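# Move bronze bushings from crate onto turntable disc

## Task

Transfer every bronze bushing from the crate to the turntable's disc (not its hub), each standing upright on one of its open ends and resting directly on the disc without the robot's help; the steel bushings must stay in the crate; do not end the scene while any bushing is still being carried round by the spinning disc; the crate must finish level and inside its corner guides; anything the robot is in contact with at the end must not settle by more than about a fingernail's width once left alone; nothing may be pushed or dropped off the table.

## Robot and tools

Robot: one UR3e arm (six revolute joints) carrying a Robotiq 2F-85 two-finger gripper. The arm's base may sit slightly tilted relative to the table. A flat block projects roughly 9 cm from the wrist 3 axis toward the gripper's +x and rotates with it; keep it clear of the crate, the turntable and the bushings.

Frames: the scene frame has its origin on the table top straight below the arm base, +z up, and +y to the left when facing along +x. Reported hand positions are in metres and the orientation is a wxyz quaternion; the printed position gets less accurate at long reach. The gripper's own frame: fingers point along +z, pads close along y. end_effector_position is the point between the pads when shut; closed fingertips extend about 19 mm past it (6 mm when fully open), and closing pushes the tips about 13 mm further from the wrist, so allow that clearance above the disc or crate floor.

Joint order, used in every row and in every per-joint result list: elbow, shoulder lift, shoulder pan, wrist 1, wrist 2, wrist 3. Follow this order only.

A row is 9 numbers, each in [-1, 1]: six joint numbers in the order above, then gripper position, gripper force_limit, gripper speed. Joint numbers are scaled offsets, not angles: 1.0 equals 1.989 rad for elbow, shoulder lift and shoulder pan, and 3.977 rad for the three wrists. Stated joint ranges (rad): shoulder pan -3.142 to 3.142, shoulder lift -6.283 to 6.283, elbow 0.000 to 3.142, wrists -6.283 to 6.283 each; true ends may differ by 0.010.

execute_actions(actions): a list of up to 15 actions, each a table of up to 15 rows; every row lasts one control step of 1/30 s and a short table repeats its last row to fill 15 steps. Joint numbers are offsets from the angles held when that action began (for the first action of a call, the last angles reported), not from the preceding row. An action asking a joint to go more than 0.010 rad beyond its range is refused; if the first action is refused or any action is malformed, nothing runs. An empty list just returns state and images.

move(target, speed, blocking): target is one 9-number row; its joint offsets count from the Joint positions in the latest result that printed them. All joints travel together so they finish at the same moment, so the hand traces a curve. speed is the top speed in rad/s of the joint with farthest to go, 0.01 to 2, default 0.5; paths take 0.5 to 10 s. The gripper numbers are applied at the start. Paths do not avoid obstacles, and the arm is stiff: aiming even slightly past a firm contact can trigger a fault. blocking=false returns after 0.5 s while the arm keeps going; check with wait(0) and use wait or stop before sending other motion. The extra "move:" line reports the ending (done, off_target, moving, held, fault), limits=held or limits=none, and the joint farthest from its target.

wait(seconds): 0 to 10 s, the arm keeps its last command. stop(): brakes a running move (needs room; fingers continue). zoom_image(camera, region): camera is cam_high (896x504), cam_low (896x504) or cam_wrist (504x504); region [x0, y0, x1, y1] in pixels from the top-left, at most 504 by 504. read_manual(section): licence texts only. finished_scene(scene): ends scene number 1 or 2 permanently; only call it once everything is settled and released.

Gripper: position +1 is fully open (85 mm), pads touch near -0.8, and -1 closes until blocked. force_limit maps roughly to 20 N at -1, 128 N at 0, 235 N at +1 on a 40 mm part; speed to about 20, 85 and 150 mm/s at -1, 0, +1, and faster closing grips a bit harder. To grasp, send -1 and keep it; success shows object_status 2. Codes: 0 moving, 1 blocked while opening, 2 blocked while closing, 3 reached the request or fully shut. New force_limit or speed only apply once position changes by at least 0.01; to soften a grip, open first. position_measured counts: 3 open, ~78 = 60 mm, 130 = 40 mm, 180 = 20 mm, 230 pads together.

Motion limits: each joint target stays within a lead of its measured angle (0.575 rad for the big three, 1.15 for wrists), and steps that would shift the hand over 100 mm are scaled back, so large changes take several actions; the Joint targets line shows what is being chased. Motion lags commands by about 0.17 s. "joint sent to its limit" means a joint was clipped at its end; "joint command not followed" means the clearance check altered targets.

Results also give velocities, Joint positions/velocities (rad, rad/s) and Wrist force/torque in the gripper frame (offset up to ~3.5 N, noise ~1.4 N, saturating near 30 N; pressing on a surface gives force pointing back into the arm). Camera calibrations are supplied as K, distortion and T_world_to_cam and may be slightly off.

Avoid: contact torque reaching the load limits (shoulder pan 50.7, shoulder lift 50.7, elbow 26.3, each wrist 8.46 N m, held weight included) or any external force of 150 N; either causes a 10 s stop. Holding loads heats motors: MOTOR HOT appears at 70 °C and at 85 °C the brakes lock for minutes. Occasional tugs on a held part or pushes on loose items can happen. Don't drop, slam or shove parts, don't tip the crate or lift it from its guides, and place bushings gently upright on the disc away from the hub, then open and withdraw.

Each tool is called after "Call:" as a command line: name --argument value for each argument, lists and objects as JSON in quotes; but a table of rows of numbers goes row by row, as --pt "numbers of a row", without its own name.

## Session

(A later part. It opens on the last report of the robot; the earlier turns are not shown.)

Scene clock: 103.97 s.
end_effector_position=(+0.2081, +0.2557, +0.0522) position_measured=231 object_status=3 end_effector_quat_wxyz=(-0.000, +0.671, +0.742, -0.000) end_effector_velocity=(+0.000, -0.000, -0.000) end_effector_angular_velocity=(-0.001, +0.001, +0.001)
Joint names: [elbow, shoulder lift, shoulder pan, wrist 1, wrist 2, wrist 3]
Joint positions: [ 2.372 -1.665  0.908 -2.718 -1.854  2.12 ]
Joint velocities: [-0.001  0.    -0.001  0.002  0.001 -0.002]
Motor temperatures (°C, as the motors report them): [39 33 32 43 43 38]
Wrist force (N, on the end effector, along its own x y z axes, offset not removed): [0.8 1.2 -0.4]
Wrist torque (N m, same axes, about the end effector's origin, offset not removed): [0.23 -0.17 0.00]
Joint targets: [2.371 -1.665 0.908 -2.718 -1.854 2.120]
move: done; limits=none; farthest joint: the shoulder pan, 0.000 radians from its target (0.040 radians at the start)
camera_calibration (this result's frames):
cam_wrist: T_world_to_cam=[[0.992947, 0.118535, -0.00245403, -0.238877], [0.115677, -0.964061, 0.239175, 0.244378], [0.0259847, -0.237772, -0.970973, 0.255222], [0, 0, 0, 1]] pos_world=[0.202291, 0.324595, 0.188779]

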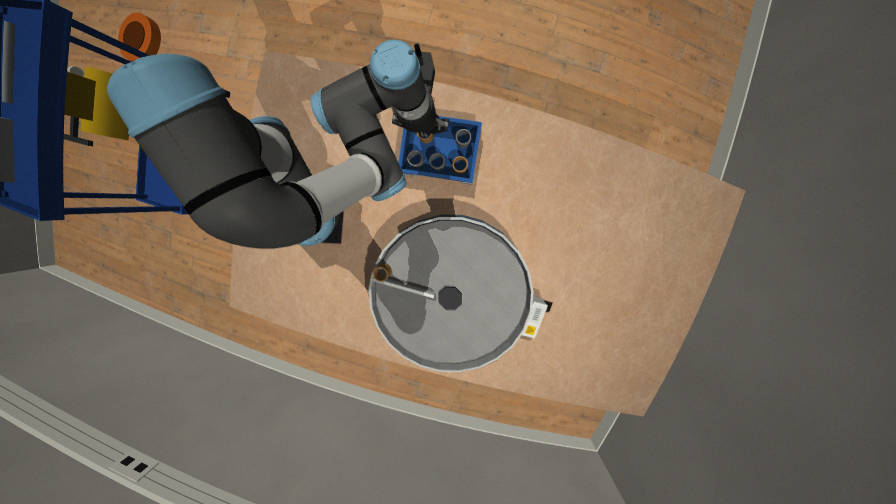

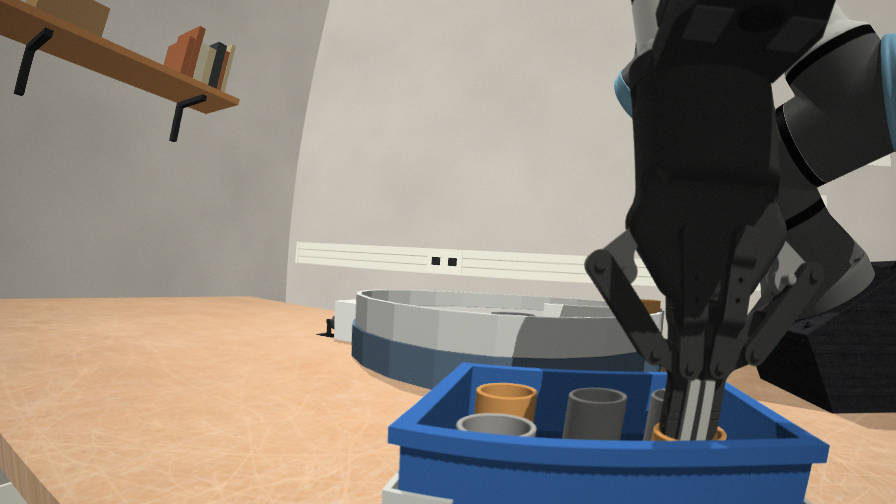

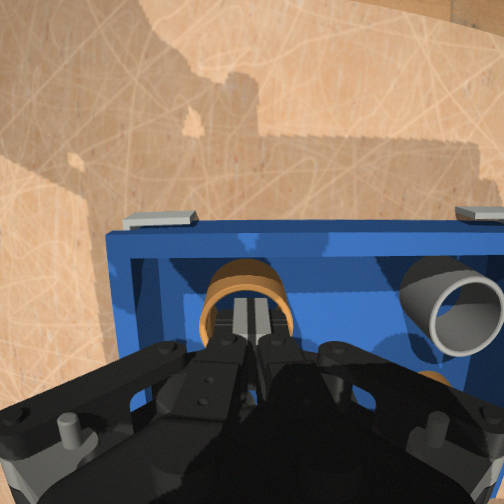

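Call:
move --target '[-0.029,-0.065,0.0246,0.050,-0.005,0.0116,-1,-0.3,0]' --speed 0.2

Call:
execute_actions --actions '[[[0,0,0,0,0,0,0.03,-0.3,0.5]],[[0,0,0,0,0,0,0.03,-0.3,0.5]]]'

Scene clock: 109.90 s.
end_effector_position=(+0.2062, +0.2561, +0.0840) position_measured=231 object_status=3 end_effector_quat_wxyz=(-0.000, +0.671, +0.742, +0.001) end_effector_velocity=(-0.000, +0.000, +0.001) end_effector_angular_velocity=(+0.001, -0.001, +0.001)
Joint names: [elbow, shoulder lift, shoulder pan, wrist 1, wrist 2, wrist 3]
Joint positions: [ 2.314 -1.794  0.957 -2.52  -1.874  2.166]
Joint velocities: [-0.002 -0.001  0.003  0.002 -0.001  0.001]
Motor temperatures (°C, as the motors report them): [39 33 32 43 43 38]
Wrist force (N, on the end effector, along its own x y z axes, offset not removed): [0.1 0.8 -0.6]
Wrist torque (N m, same axes, about the end effector's origin, offset not removed): [0.06 -0.07 0.01]
Joint targets: [2.314 -1.794 0.957 -2.519 -1.874 2.166]
move: done; limits=none; farthest joint: the shoulder pan, 0.000 radians from its target (0.049 radians at the start)
camera_calibration (this result's frames):
cam_wrist: T_world_to_cam=[[0.992973, 0.118326, -0.00163698, -0.237028], [0.115316, -0.964429, 0.237862, 0.237587], [0.0265664, -0.23638, -0.971298, 0.285777], [0, 0, 0, 1]] pos_world=[0.200373, 0.324734, 0.220674]

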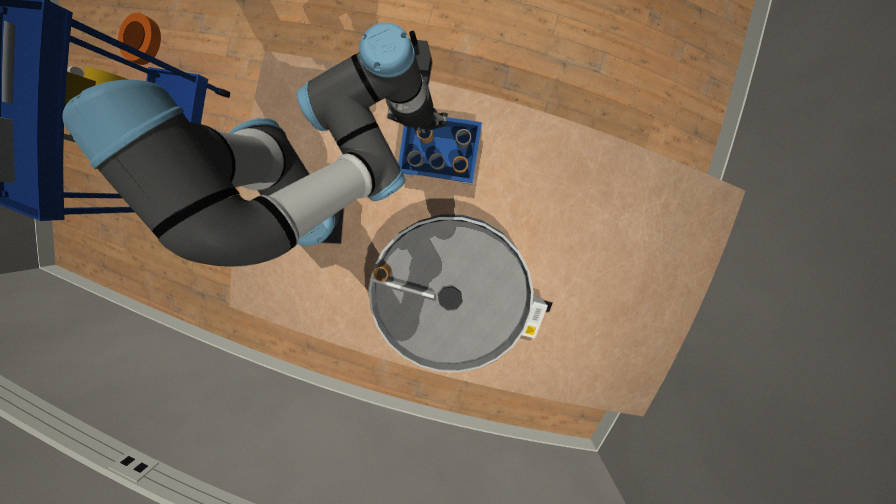

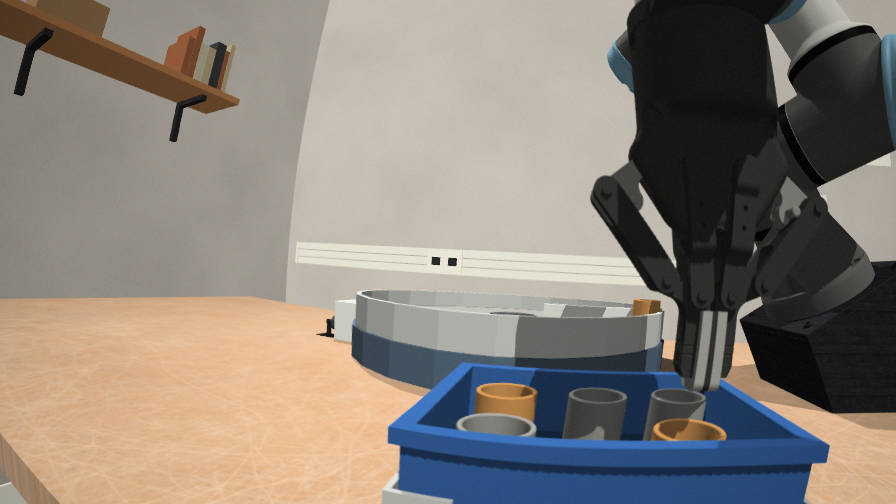

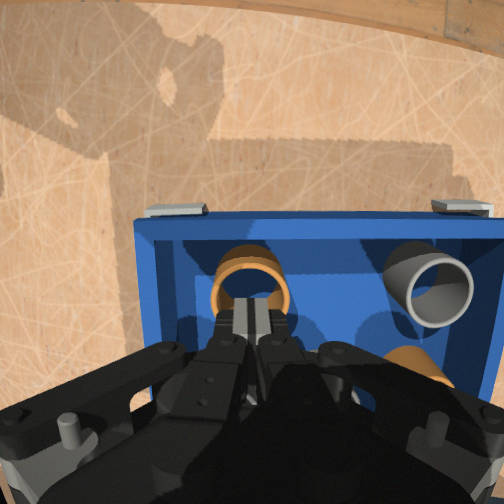

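Scene clock: 110.90 s.
end_effector_position=(+0.2062, +0.2561, +0.0840) position_measured=126 object_status=3 end_effector_quat_wxyz=(-0.000, +0.671, +0.742, +0.001) end_effector_velocity=(-0.000, -0.000, -0.000) end_effector_angular_velocity=(-0.001, +0.001, -0.000)
Joint names: [elbow, shoulder lift, shoulder pan, wrist 1, wrist 2, wrist 3]
Joint positions: [ 2.314 -1.794  0.957 -2.52  -1.874  2.166]
Joint velocities: [ 0.001  0.    -0.001 -0.     0.    -0.   ]
Motor temperatures (°C, as the motors report them): [39 33 32 43 43 38]
Wrist force (N, on the end effector, along its own x y z axes, offset not removed): [0.8 1.7 0.1]
Wrist torque (N m, same axes, about the end effector's origin, offset not removed): [0.24 -0.17 -0.01]
Joint targets: [2.314 -1.794 0.957 -2.520 -1.874 2.166]
camera_calibration (this result's frames):
cam_wrist: T_world_to_cam=[[0.992973, 0.118326, -0.00163603, -0.237027], [0.115316, -0.964429, 0.237861, 0.237583], [0.0265673, -0.236378, -0.971298, 0.28579], [0, 0, 0, 1]] pos_world=[0.200372, 0.324733, 0.220688]

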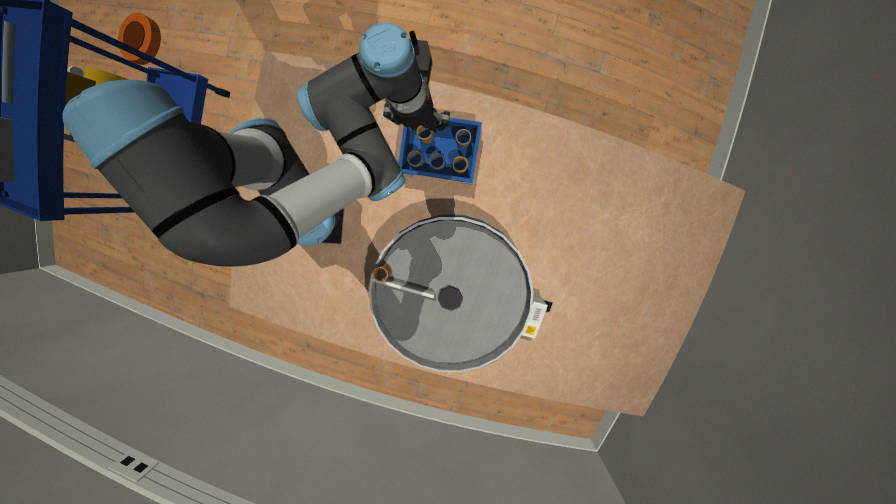

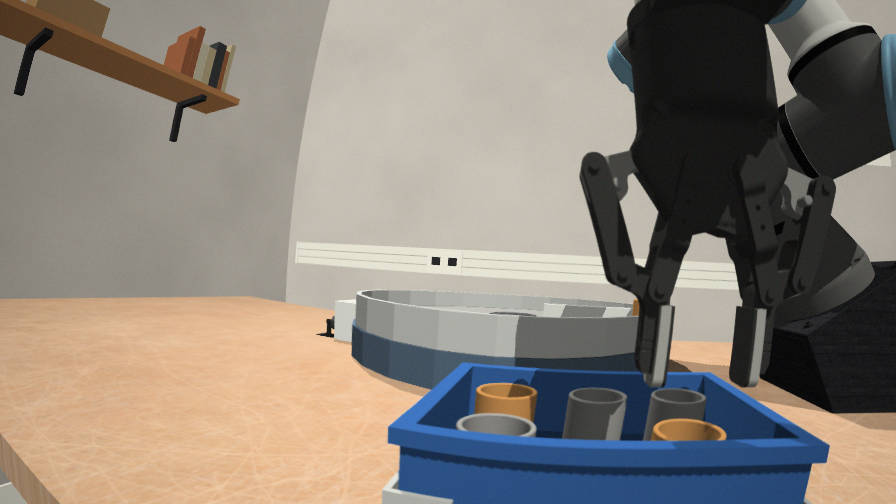

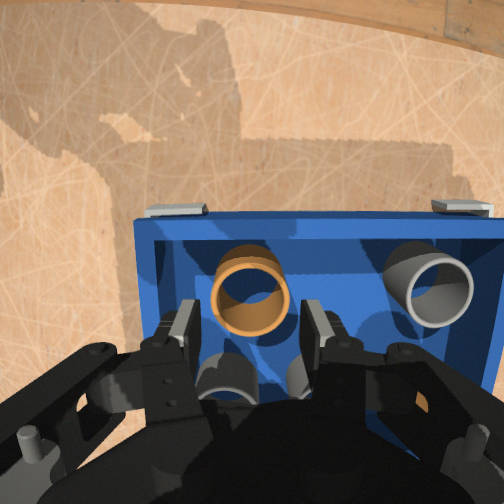

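Call:
move --target '[0.0375,0.076,-0.0265,-0.060,0.0053,-0.0125,0.03,-0.3,0]' --speed 0.12

Scene clock: 115.40 s.
end_effector_position=(+0.2060, +0.2549, +0.0469) position_measured=126 object_status=3 end_effector_quat_wxyz=(+0.000, +0.671, +0.742, -0.000) end_effector_velocity=(-0.000, -0.000, -0.000) end_effector_angular_velocity=(-0.000, +0.001, -0.000)
Joint names: [elbow, shoulder lift, shoulder pan, wrist 1, wrist 2, wrist 3]
Joint positions: [ 2.389 -1.643  0.905 -2.758 -1.853  2.116]
Joint velocities: [ 0.001  0.001 -0.001 -0.002  0.    -0.   ]
Motor temperatures (°C, as the motors report them): [39 33 32 43 43 38]
Wrist force (N, on the end effector, along its own x y z axes, offset not removed): [0.8 2.4 -0.1]
Wrist torque (N m, same axes, about the end effector's origin, offset not removed): [0.39 -0.13 0.02]
Joint targets: [2.389 -1.643 0.905 -2.758 -1.853 2.116]
move: done; limits=none; farthest joint: the wrist 1, 0.001 radians from its target (0.239 radians at the start)
camera_calibration (this result's frames):
cam_wrist: T_world_to_cam=[[0.992945, 0.118555, -0.00224189, -0.236749], [0.115637, -0.963979, 0.239527, 0.245019], [0.026236, -0.238096, -0.970887, 0.250003], [0, 0, 0, 1]] pos_world=[0.200186, 0.323785, 0.183505]

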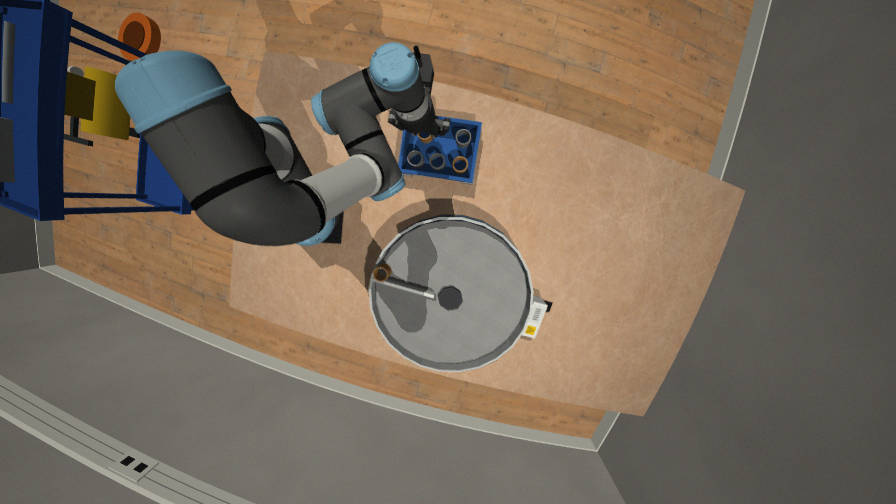

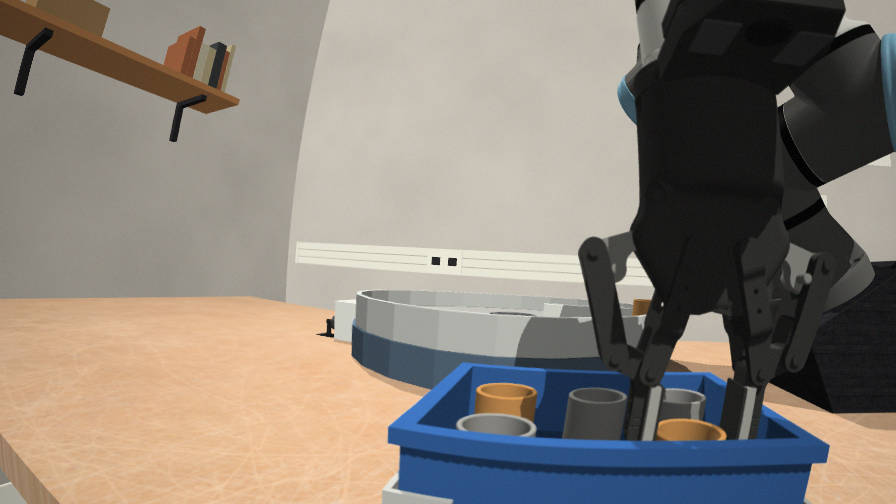

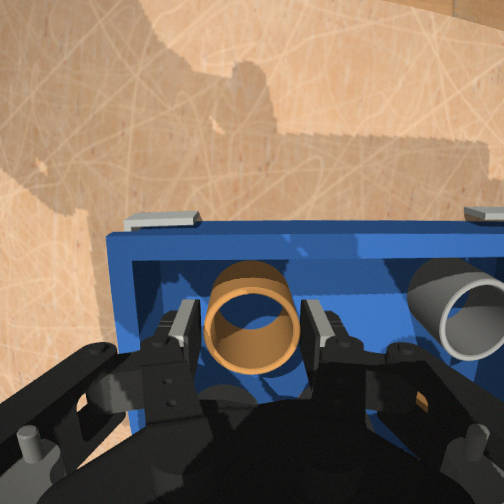

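Call:
execute_actions --actions '[[[0,0,0,0,0,0,-1,-0.3,0]],[[0,0,0,0,0,0,-1,-0.3,0]]]'

Call:
move --target '[-0.0377,-0.076,0.0262,0.060,-0.0053,0.0126,-1,-0.3,0]' --speed 0.3

Call:
move --target '[-0.186,-0.183,0.025,0.134,-0.0058,0.0113,-1,-0.3,0]' --speed 0.6

Call:
move --target '[-0.04,-0.06,-0.919,0.149,0.199,-0.403,-1,-0.3,0]' --speed 0.9

Scene clock: 122.67 s.
end_effector_position=(+0.2060, +0.2549, +0.0469) position_measured=139 object_status=2 end_effector_quat_wxyz=(+0.000, +0.671, +0.742, -0.000) end_effector_velocity=(-0.000, -0.000, -0.000) end_effector_angular_velocity=(-0.000, +0.000, +0.000)
Joint names: [elbow, shoulder lift, shoulder pan, wrist 1, wrist 2, wrist 3]
Joint positions: [ 2.389 -1.643  0.905 -2.758 -1.853  2.116]
Joint velocities: [ 0.  0.  0. -0. -0.  0.]
Motor temperatures (°C, as the motors report them): [39 33 32 43 43 38]
Wrist force (N, on the end effector, along its own x y z axes, offset not removed): [-3.1 -3.5 -25.4]
Wrist torque (N m, same axes, about the end effector's origin, offset not removed): [0.25 -0.25 0.03]
Joint targets: [2.389 -1.643 0.905 -2.758 -1.853 2.116]
camera_calibration (this result's frames):
cam_wrist: T_world_to_cam=[[0.992942, 0.118577, -0.00219479, -0.236769], [0.115649, -0.963989, 0.23948, 0.24503], [0.0262811, -0.238043, -0.970899, 0.249986], [0, 0, 0, 1]] pos_world=[0.200191, 0.32379, 0.183511]

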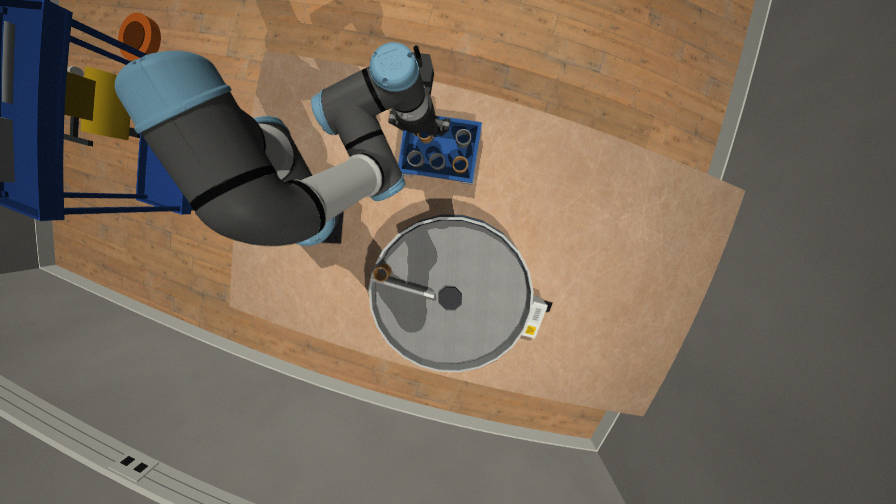

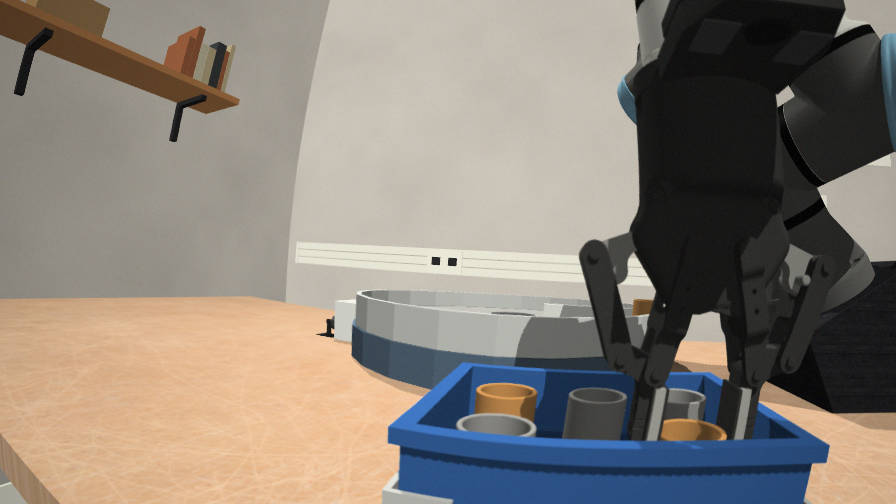

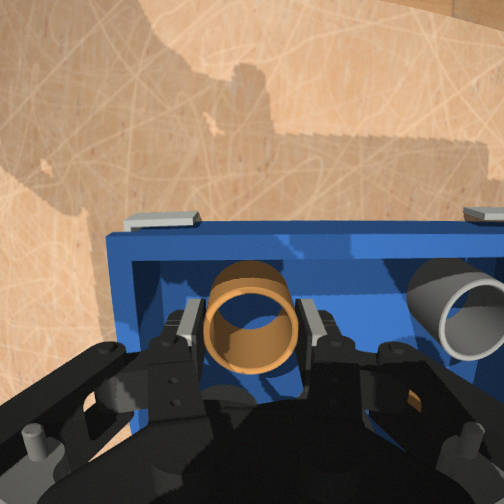

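Scene clock: 124.03 s.
end_effector_position=(+0.2065, +0.2561, +0.0840) position_measured=140 object_status=2 end_effector_quat_wxyz=(-0.000, +0.671, +0.741, +0.001) end_effector_velocity=(+0.000, +0.000, +0.001) end_effector_angular_velocity=(+0.000, -0.000, -0.000)
Joint names: [elbow, shoulder lift, shoulder pan, wrist 1, wrist 2, wrist 3]
Joint positions: [ 2.314 -1.794  0.957 -2.52  -1.874  2.166]
Joint velocities: [-0.001 -0.002  0.001  0.002 -0.     0.001]
Motor temperatures (°C, as the motors report them): [39 33 32 43 43 38]
Wrist force (N, on the end effector, along its own x y z axes, offset not removed): [1.9 1.0 1.1]
Wrist torque (N m, same axes, about the end effector's origin, offset not removed): [0.12 -0.33 0.00]
Joint targets: [2.314 -1.794 0.957 -2.519 -1.874 2.166]
move: done; limits=none; farthest joint: the shoulder pan, 0.000 radians from its target (0.052 radians at the start)
camera_calibration (this result's frames):
cam_wrist: T_world_to_cam=[[0.993093, 0.11732, -0.00127861, -0.237109], [0.114254, -0.964546, 0.237901, 0.23778], [0.0266773, -0.236404, -0.971289, 0.285772], [0, 0, 0, 1]] pos_world=[0.200681, 0.324725, 0.220696]

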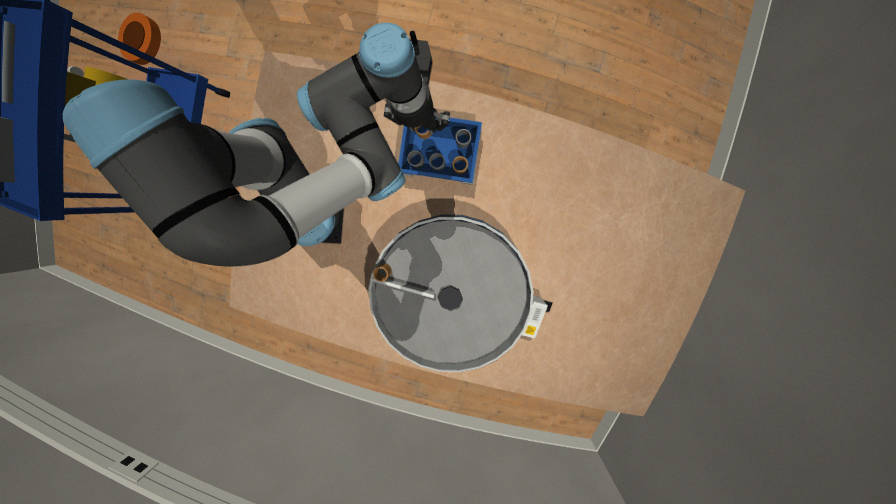

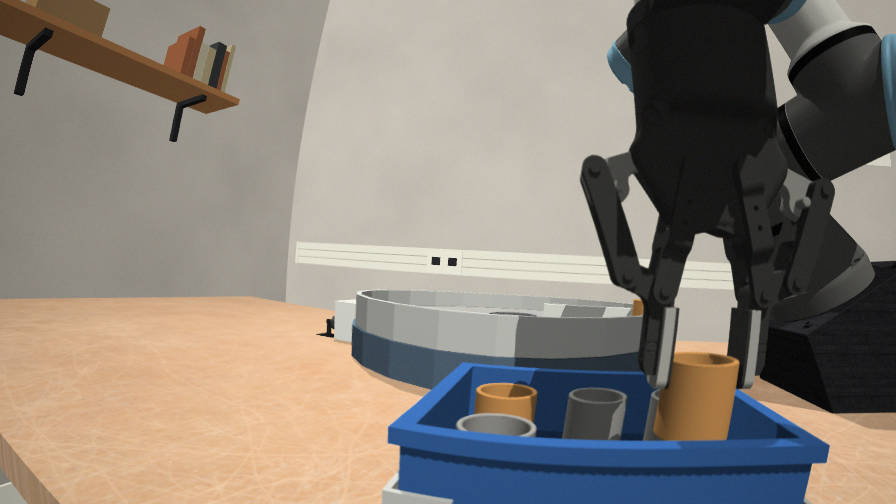

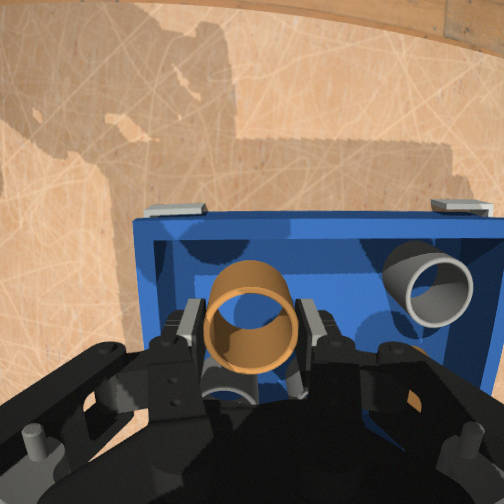

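Scene clock: 125.60 s.
end_effector_position=(+0.2623, +0.2528, +0.2343) position_measured=140 object_status=2 end_effector_quat_wxyz=(+0.011, +0.692, +0.715, +0.102) end_effector_velocity=(+0.001, -0.000, +0.001) end_effector_angular_velocity=(+0.002, -0.002, -0.001)
Joint names: [elbow, shoulder lift, shoulder pan, wrist 1, wrist 2, wrist 3]
Joint positions: [ 1.944 -2.158  1.006 -1.987 -1.897  2.211]
Joint velocities: [-0.003 -0.002  0.     0.003 -0.     0.   ]
Motor temperatures (°C, as the motors report them): [39 33 32 43 43 38]
Wrist force (N, on the end effector, along its own x y z axes, offset not removed): [0.8 0.5 1.2]
Wrist torque (N m, same axes, about the end effector's origin, offset not removed): [0.09 -0.15 0.04]
Joint targets: [1.944 -2.158 1.006 -1.987 -1.897 2.211]
move: done; limits=none; farthest joint: the shoulder pan, 0.000 radians from its target (0.050 radians at the start)
camera_calibration (this result's frames):
cam_wrist: T_world_to_cam=[[0.986147, 0.0406897, 0.160803, -0.308701], [0.0222617, -0.993141, 0.114782, 0.252757], [0.16437, -0.109612, -0.98029, 0.363435], [0, 0, 0, 1]] pos_world=[0.23906, 0.303422, 0.376899]

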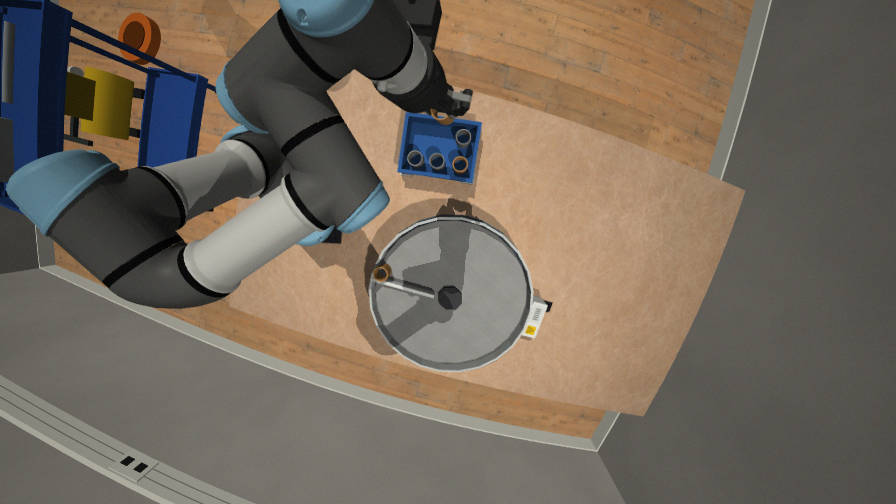

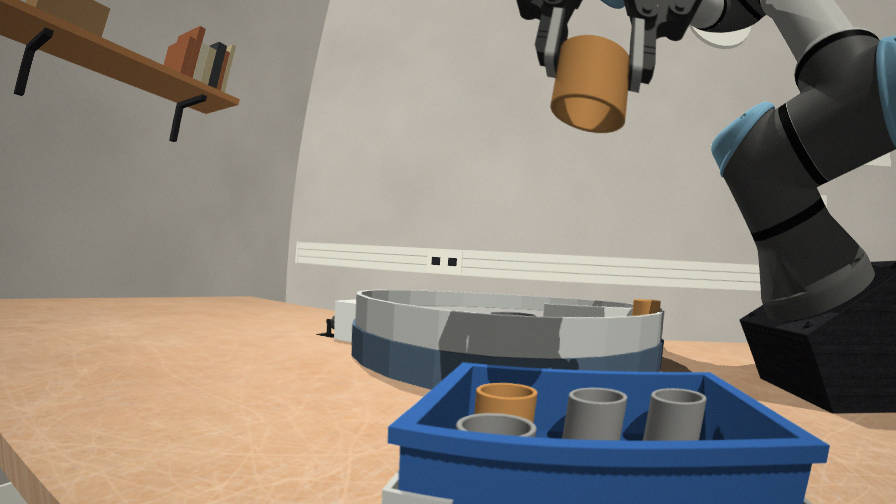

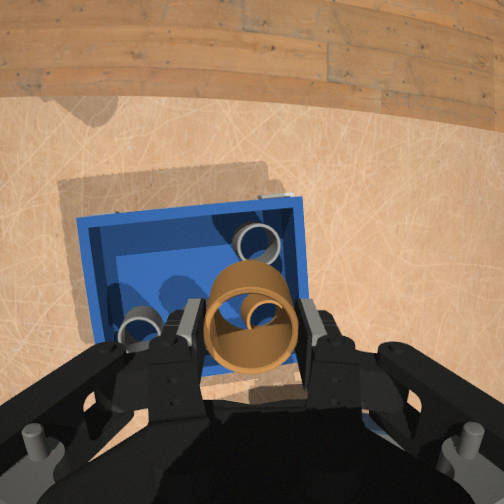

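Scene clock: 128.40 s.
end_effector_position=(+0.3702, -0.0100, +0.1505) position_measured=140 object_status=2 end_effector_quat_wxyz=(-0.001, +0.706, +0.708, -0.000) end_effector_velocity=(+0.000, -0.001, +0.000) end_effector_angular_velocity=(-0.000, -0.000, +0.000)
Joint names: [elbow, shoulder lift, shoulder pan, wrist 1, wrist 2, wrist 3]
Joint positions: [ 1.865 -2.277 -0.821 -1.394 -1.106  0.609]
Joint velocities: [-0.     0.    -0.002  0.001  0.001 -0.002]
Motor temperatures (°C, as the motors report them): [39 33 32 43 43 38]
Wrist force (N, on the end effector, along its own x y z axes, offset not removed): [1.3 1.3 1.1]
Wrist torque (N m, same axes, about the end effector's origin, offset not removed): [0.15 -0.26 0.02]
Joint targets: [1.864 -2.277 -0.821 -1.394 -1.106 0.608]
move: done; limits=none; farthest joint: the shoulder pan, 0.001 radians from its target (1.828 radians at the start)
camera_calibration (this result's frames):
cam_wrist: T_world_to_cam=[[0.999786, 0.0203033, -0.00386687, -0.371456], [0.0206408, -0.971193, 0.2374, -0.0187236], [0.00106453, -0.237429, -0.971404, 0.292545], [0, 0, 0, 1]] pos_world=[0.371452, 0.0588162, 0.287188]

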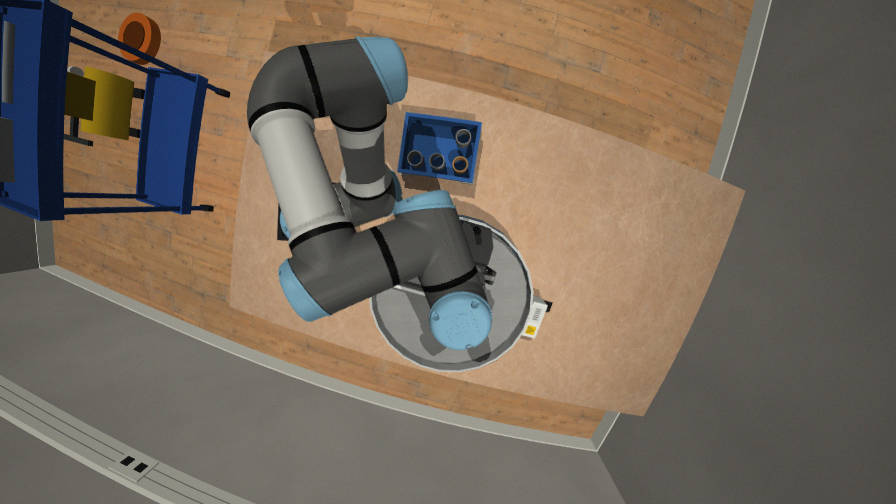

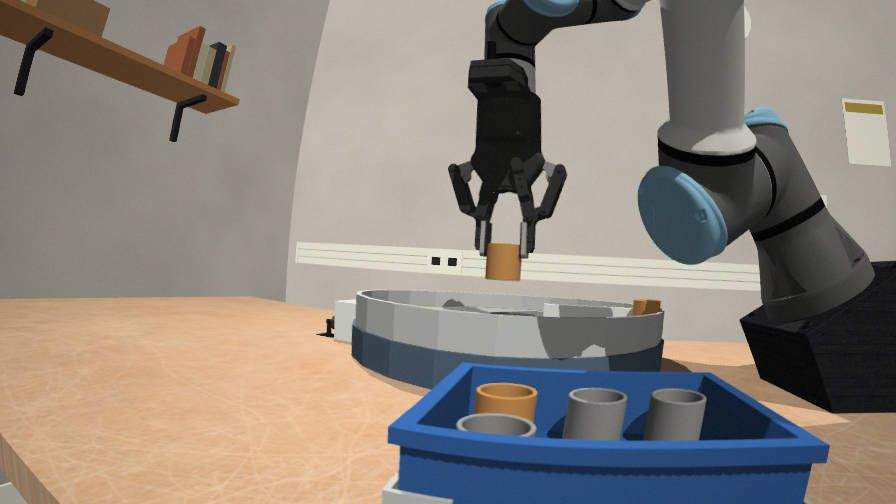

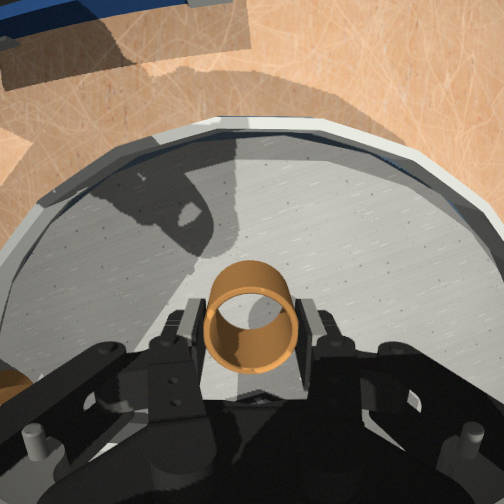

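Call:
execute_actions --actions '[]'

Call:
move --target '[0.108,0.058,0.080,-0.102,-0.011,0.0424,-1,-0.3,0]' --speed 0.25

Scene clock: 149.53 s.
end_effector_position=(+0.3702, -0.0101, +0.1505) position_measured=140 object_status=2 end_effector_quat_wxyz=(-0.001, +0.706, +0.708, -0.000) end_effector_velocity=(-0.000, +0.001, -0.001) end_effector_angular_velocity=(+0.002, +0.001, +0.000)
Joint names: [elbow, shoulder lift, shoulder pan, wrist 1, wrist 2, wrist 3]
Joint positions: [ 1.864 -2.277 -0.821 -1.394 -1.106  0.608]
Joint velocities: [ 0.002 -0.     0.001 -0.     0.    -0.   ]
Motor temperatures (°C, as the motors report them): [39 33 32 43 43 38]
Wrist force (N, on the end effector, along its own x y z axes, offset not removed): [1.3 1.2 0.7]
Wrist torque (N m, same axes, about the end effector's origin, offset not removed): [0.12 -0.24 -0.01]
Joint targets: [1.864 -2.277 -0.821 -1.394 -1.106 0.608]
camera_calibration (this result's frames):
cam_wrist: T_world_to_cam=[[0.999787, 0.0202674, -0.00379875, -0.371475], [0.0205897, -0.971187, 0.237428, -0.0187575], [0.00112275, -0.237456, -0.971398, 0.292515], [0, 0, 0, 1]] pos_world=[0.371454, 0.0587714, 0.287191]

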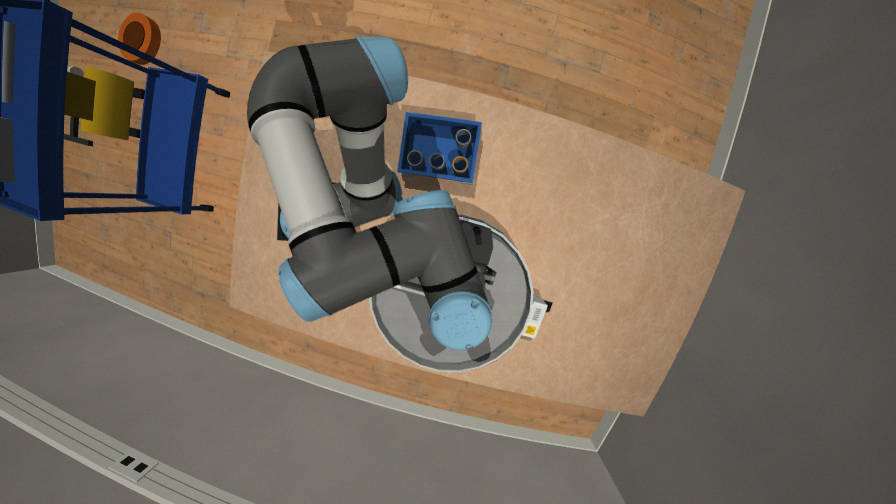

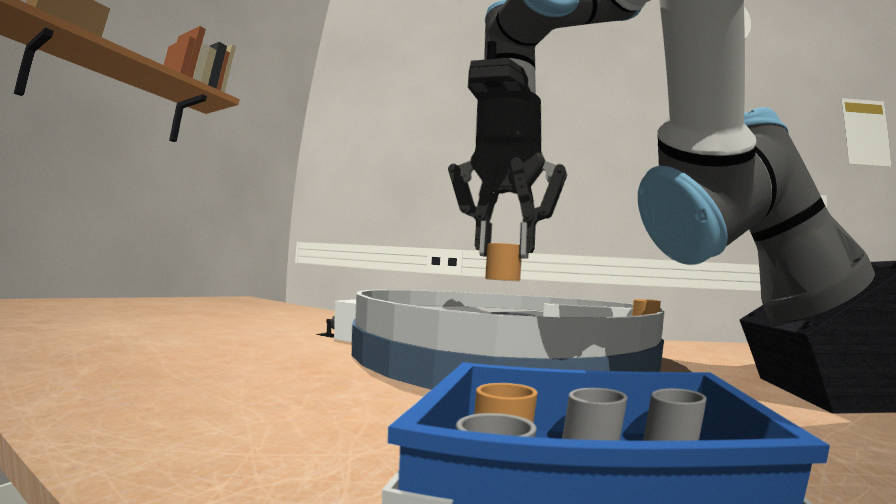

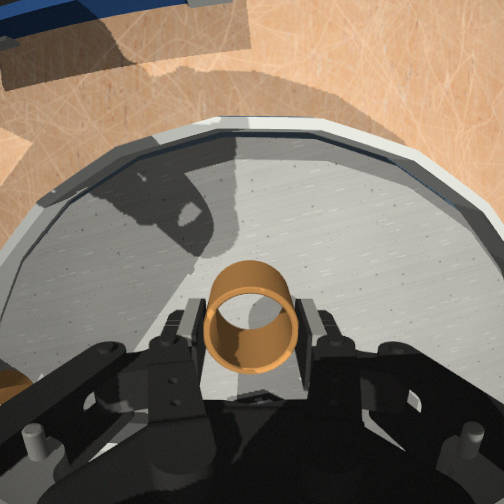

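Scene clock: 151.73 s.
end_effector_position=(+0.3726, -0.0141, +0.0980) position_measured=140 object_status=2 end_effector_quat_wxyz=(-0.000, +0.706, +0.709, -0.000) end_effector_velocity=(+0.000, +0.001, -0.000) end_effector_angular_velocity=(+0.001, +0.000, +0.001)
Joint names: [elbow, shoulder lift, shoulder pan, wrist 1, wrist 2, wrist 3]
Joint positions: [ 2.079 -2.162 -0.662 -1.8   -1.149  0.777]
Joint velocities: [ 0.001  0.001  0.002 -0.002  0.     0.001]
Motor temperatures (°C, as the motors report them): [39 33 32 43 43 38]
Wrist force (N, on the end effector, along its own x y z axes, offset not removed): [1.1 1.9 1.1]
Wrist torque (N m, same axes, about the end effector's origin, offset not removed): [0.29 -0.20 0.00]
Joint targets: [2.079 -2.162 -0.662 -1.800 -1.149 0.777]
move: done; limits=none; farthest joint: the shoulder pan, 0.000 radians from its target (0.159 radians at the start)
camera_calibration (this result's frames):
cam_wrist: T_world_to_cam=[[0.999747, 0.0223415, -0.00274712, -0.374056], [0.0223488, -0.970611, 0.239615, -0.0111043], [0.00268697, -0.239616, -0.970864, 0.239892], [0, 0, 0, 1]] pos_world=[0.373565, 0.055061, 0.234536]

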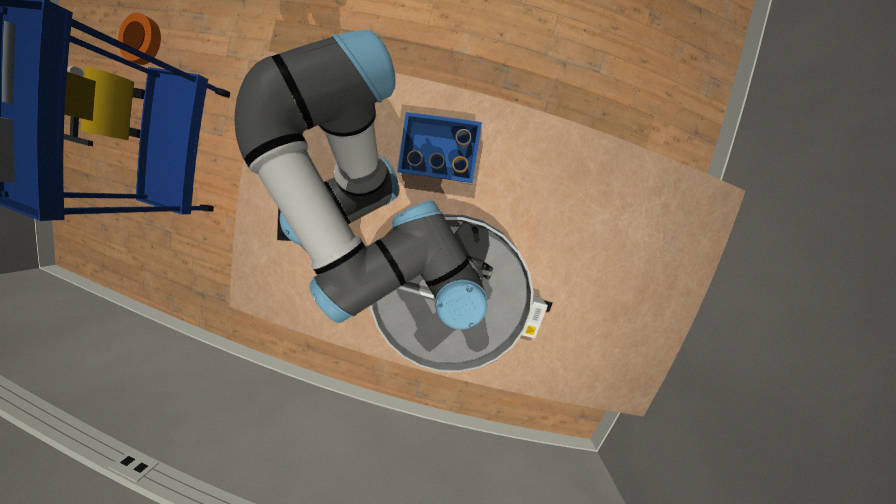

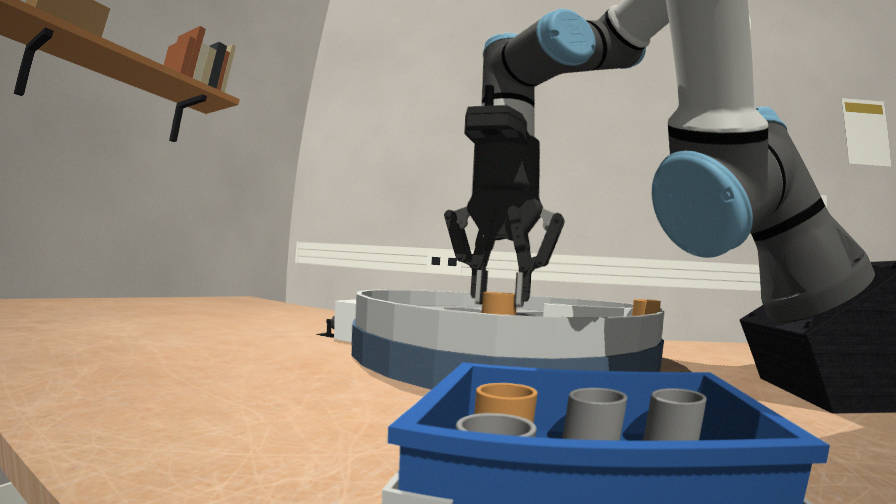

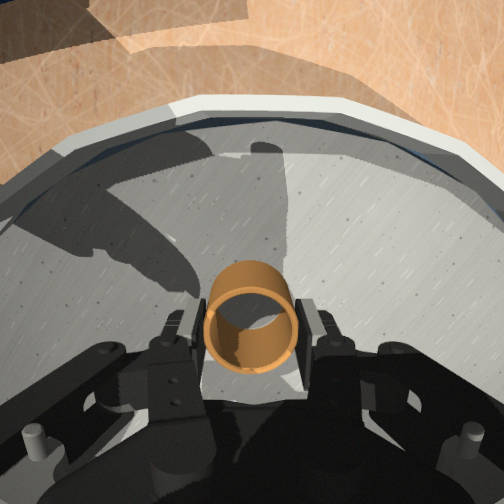

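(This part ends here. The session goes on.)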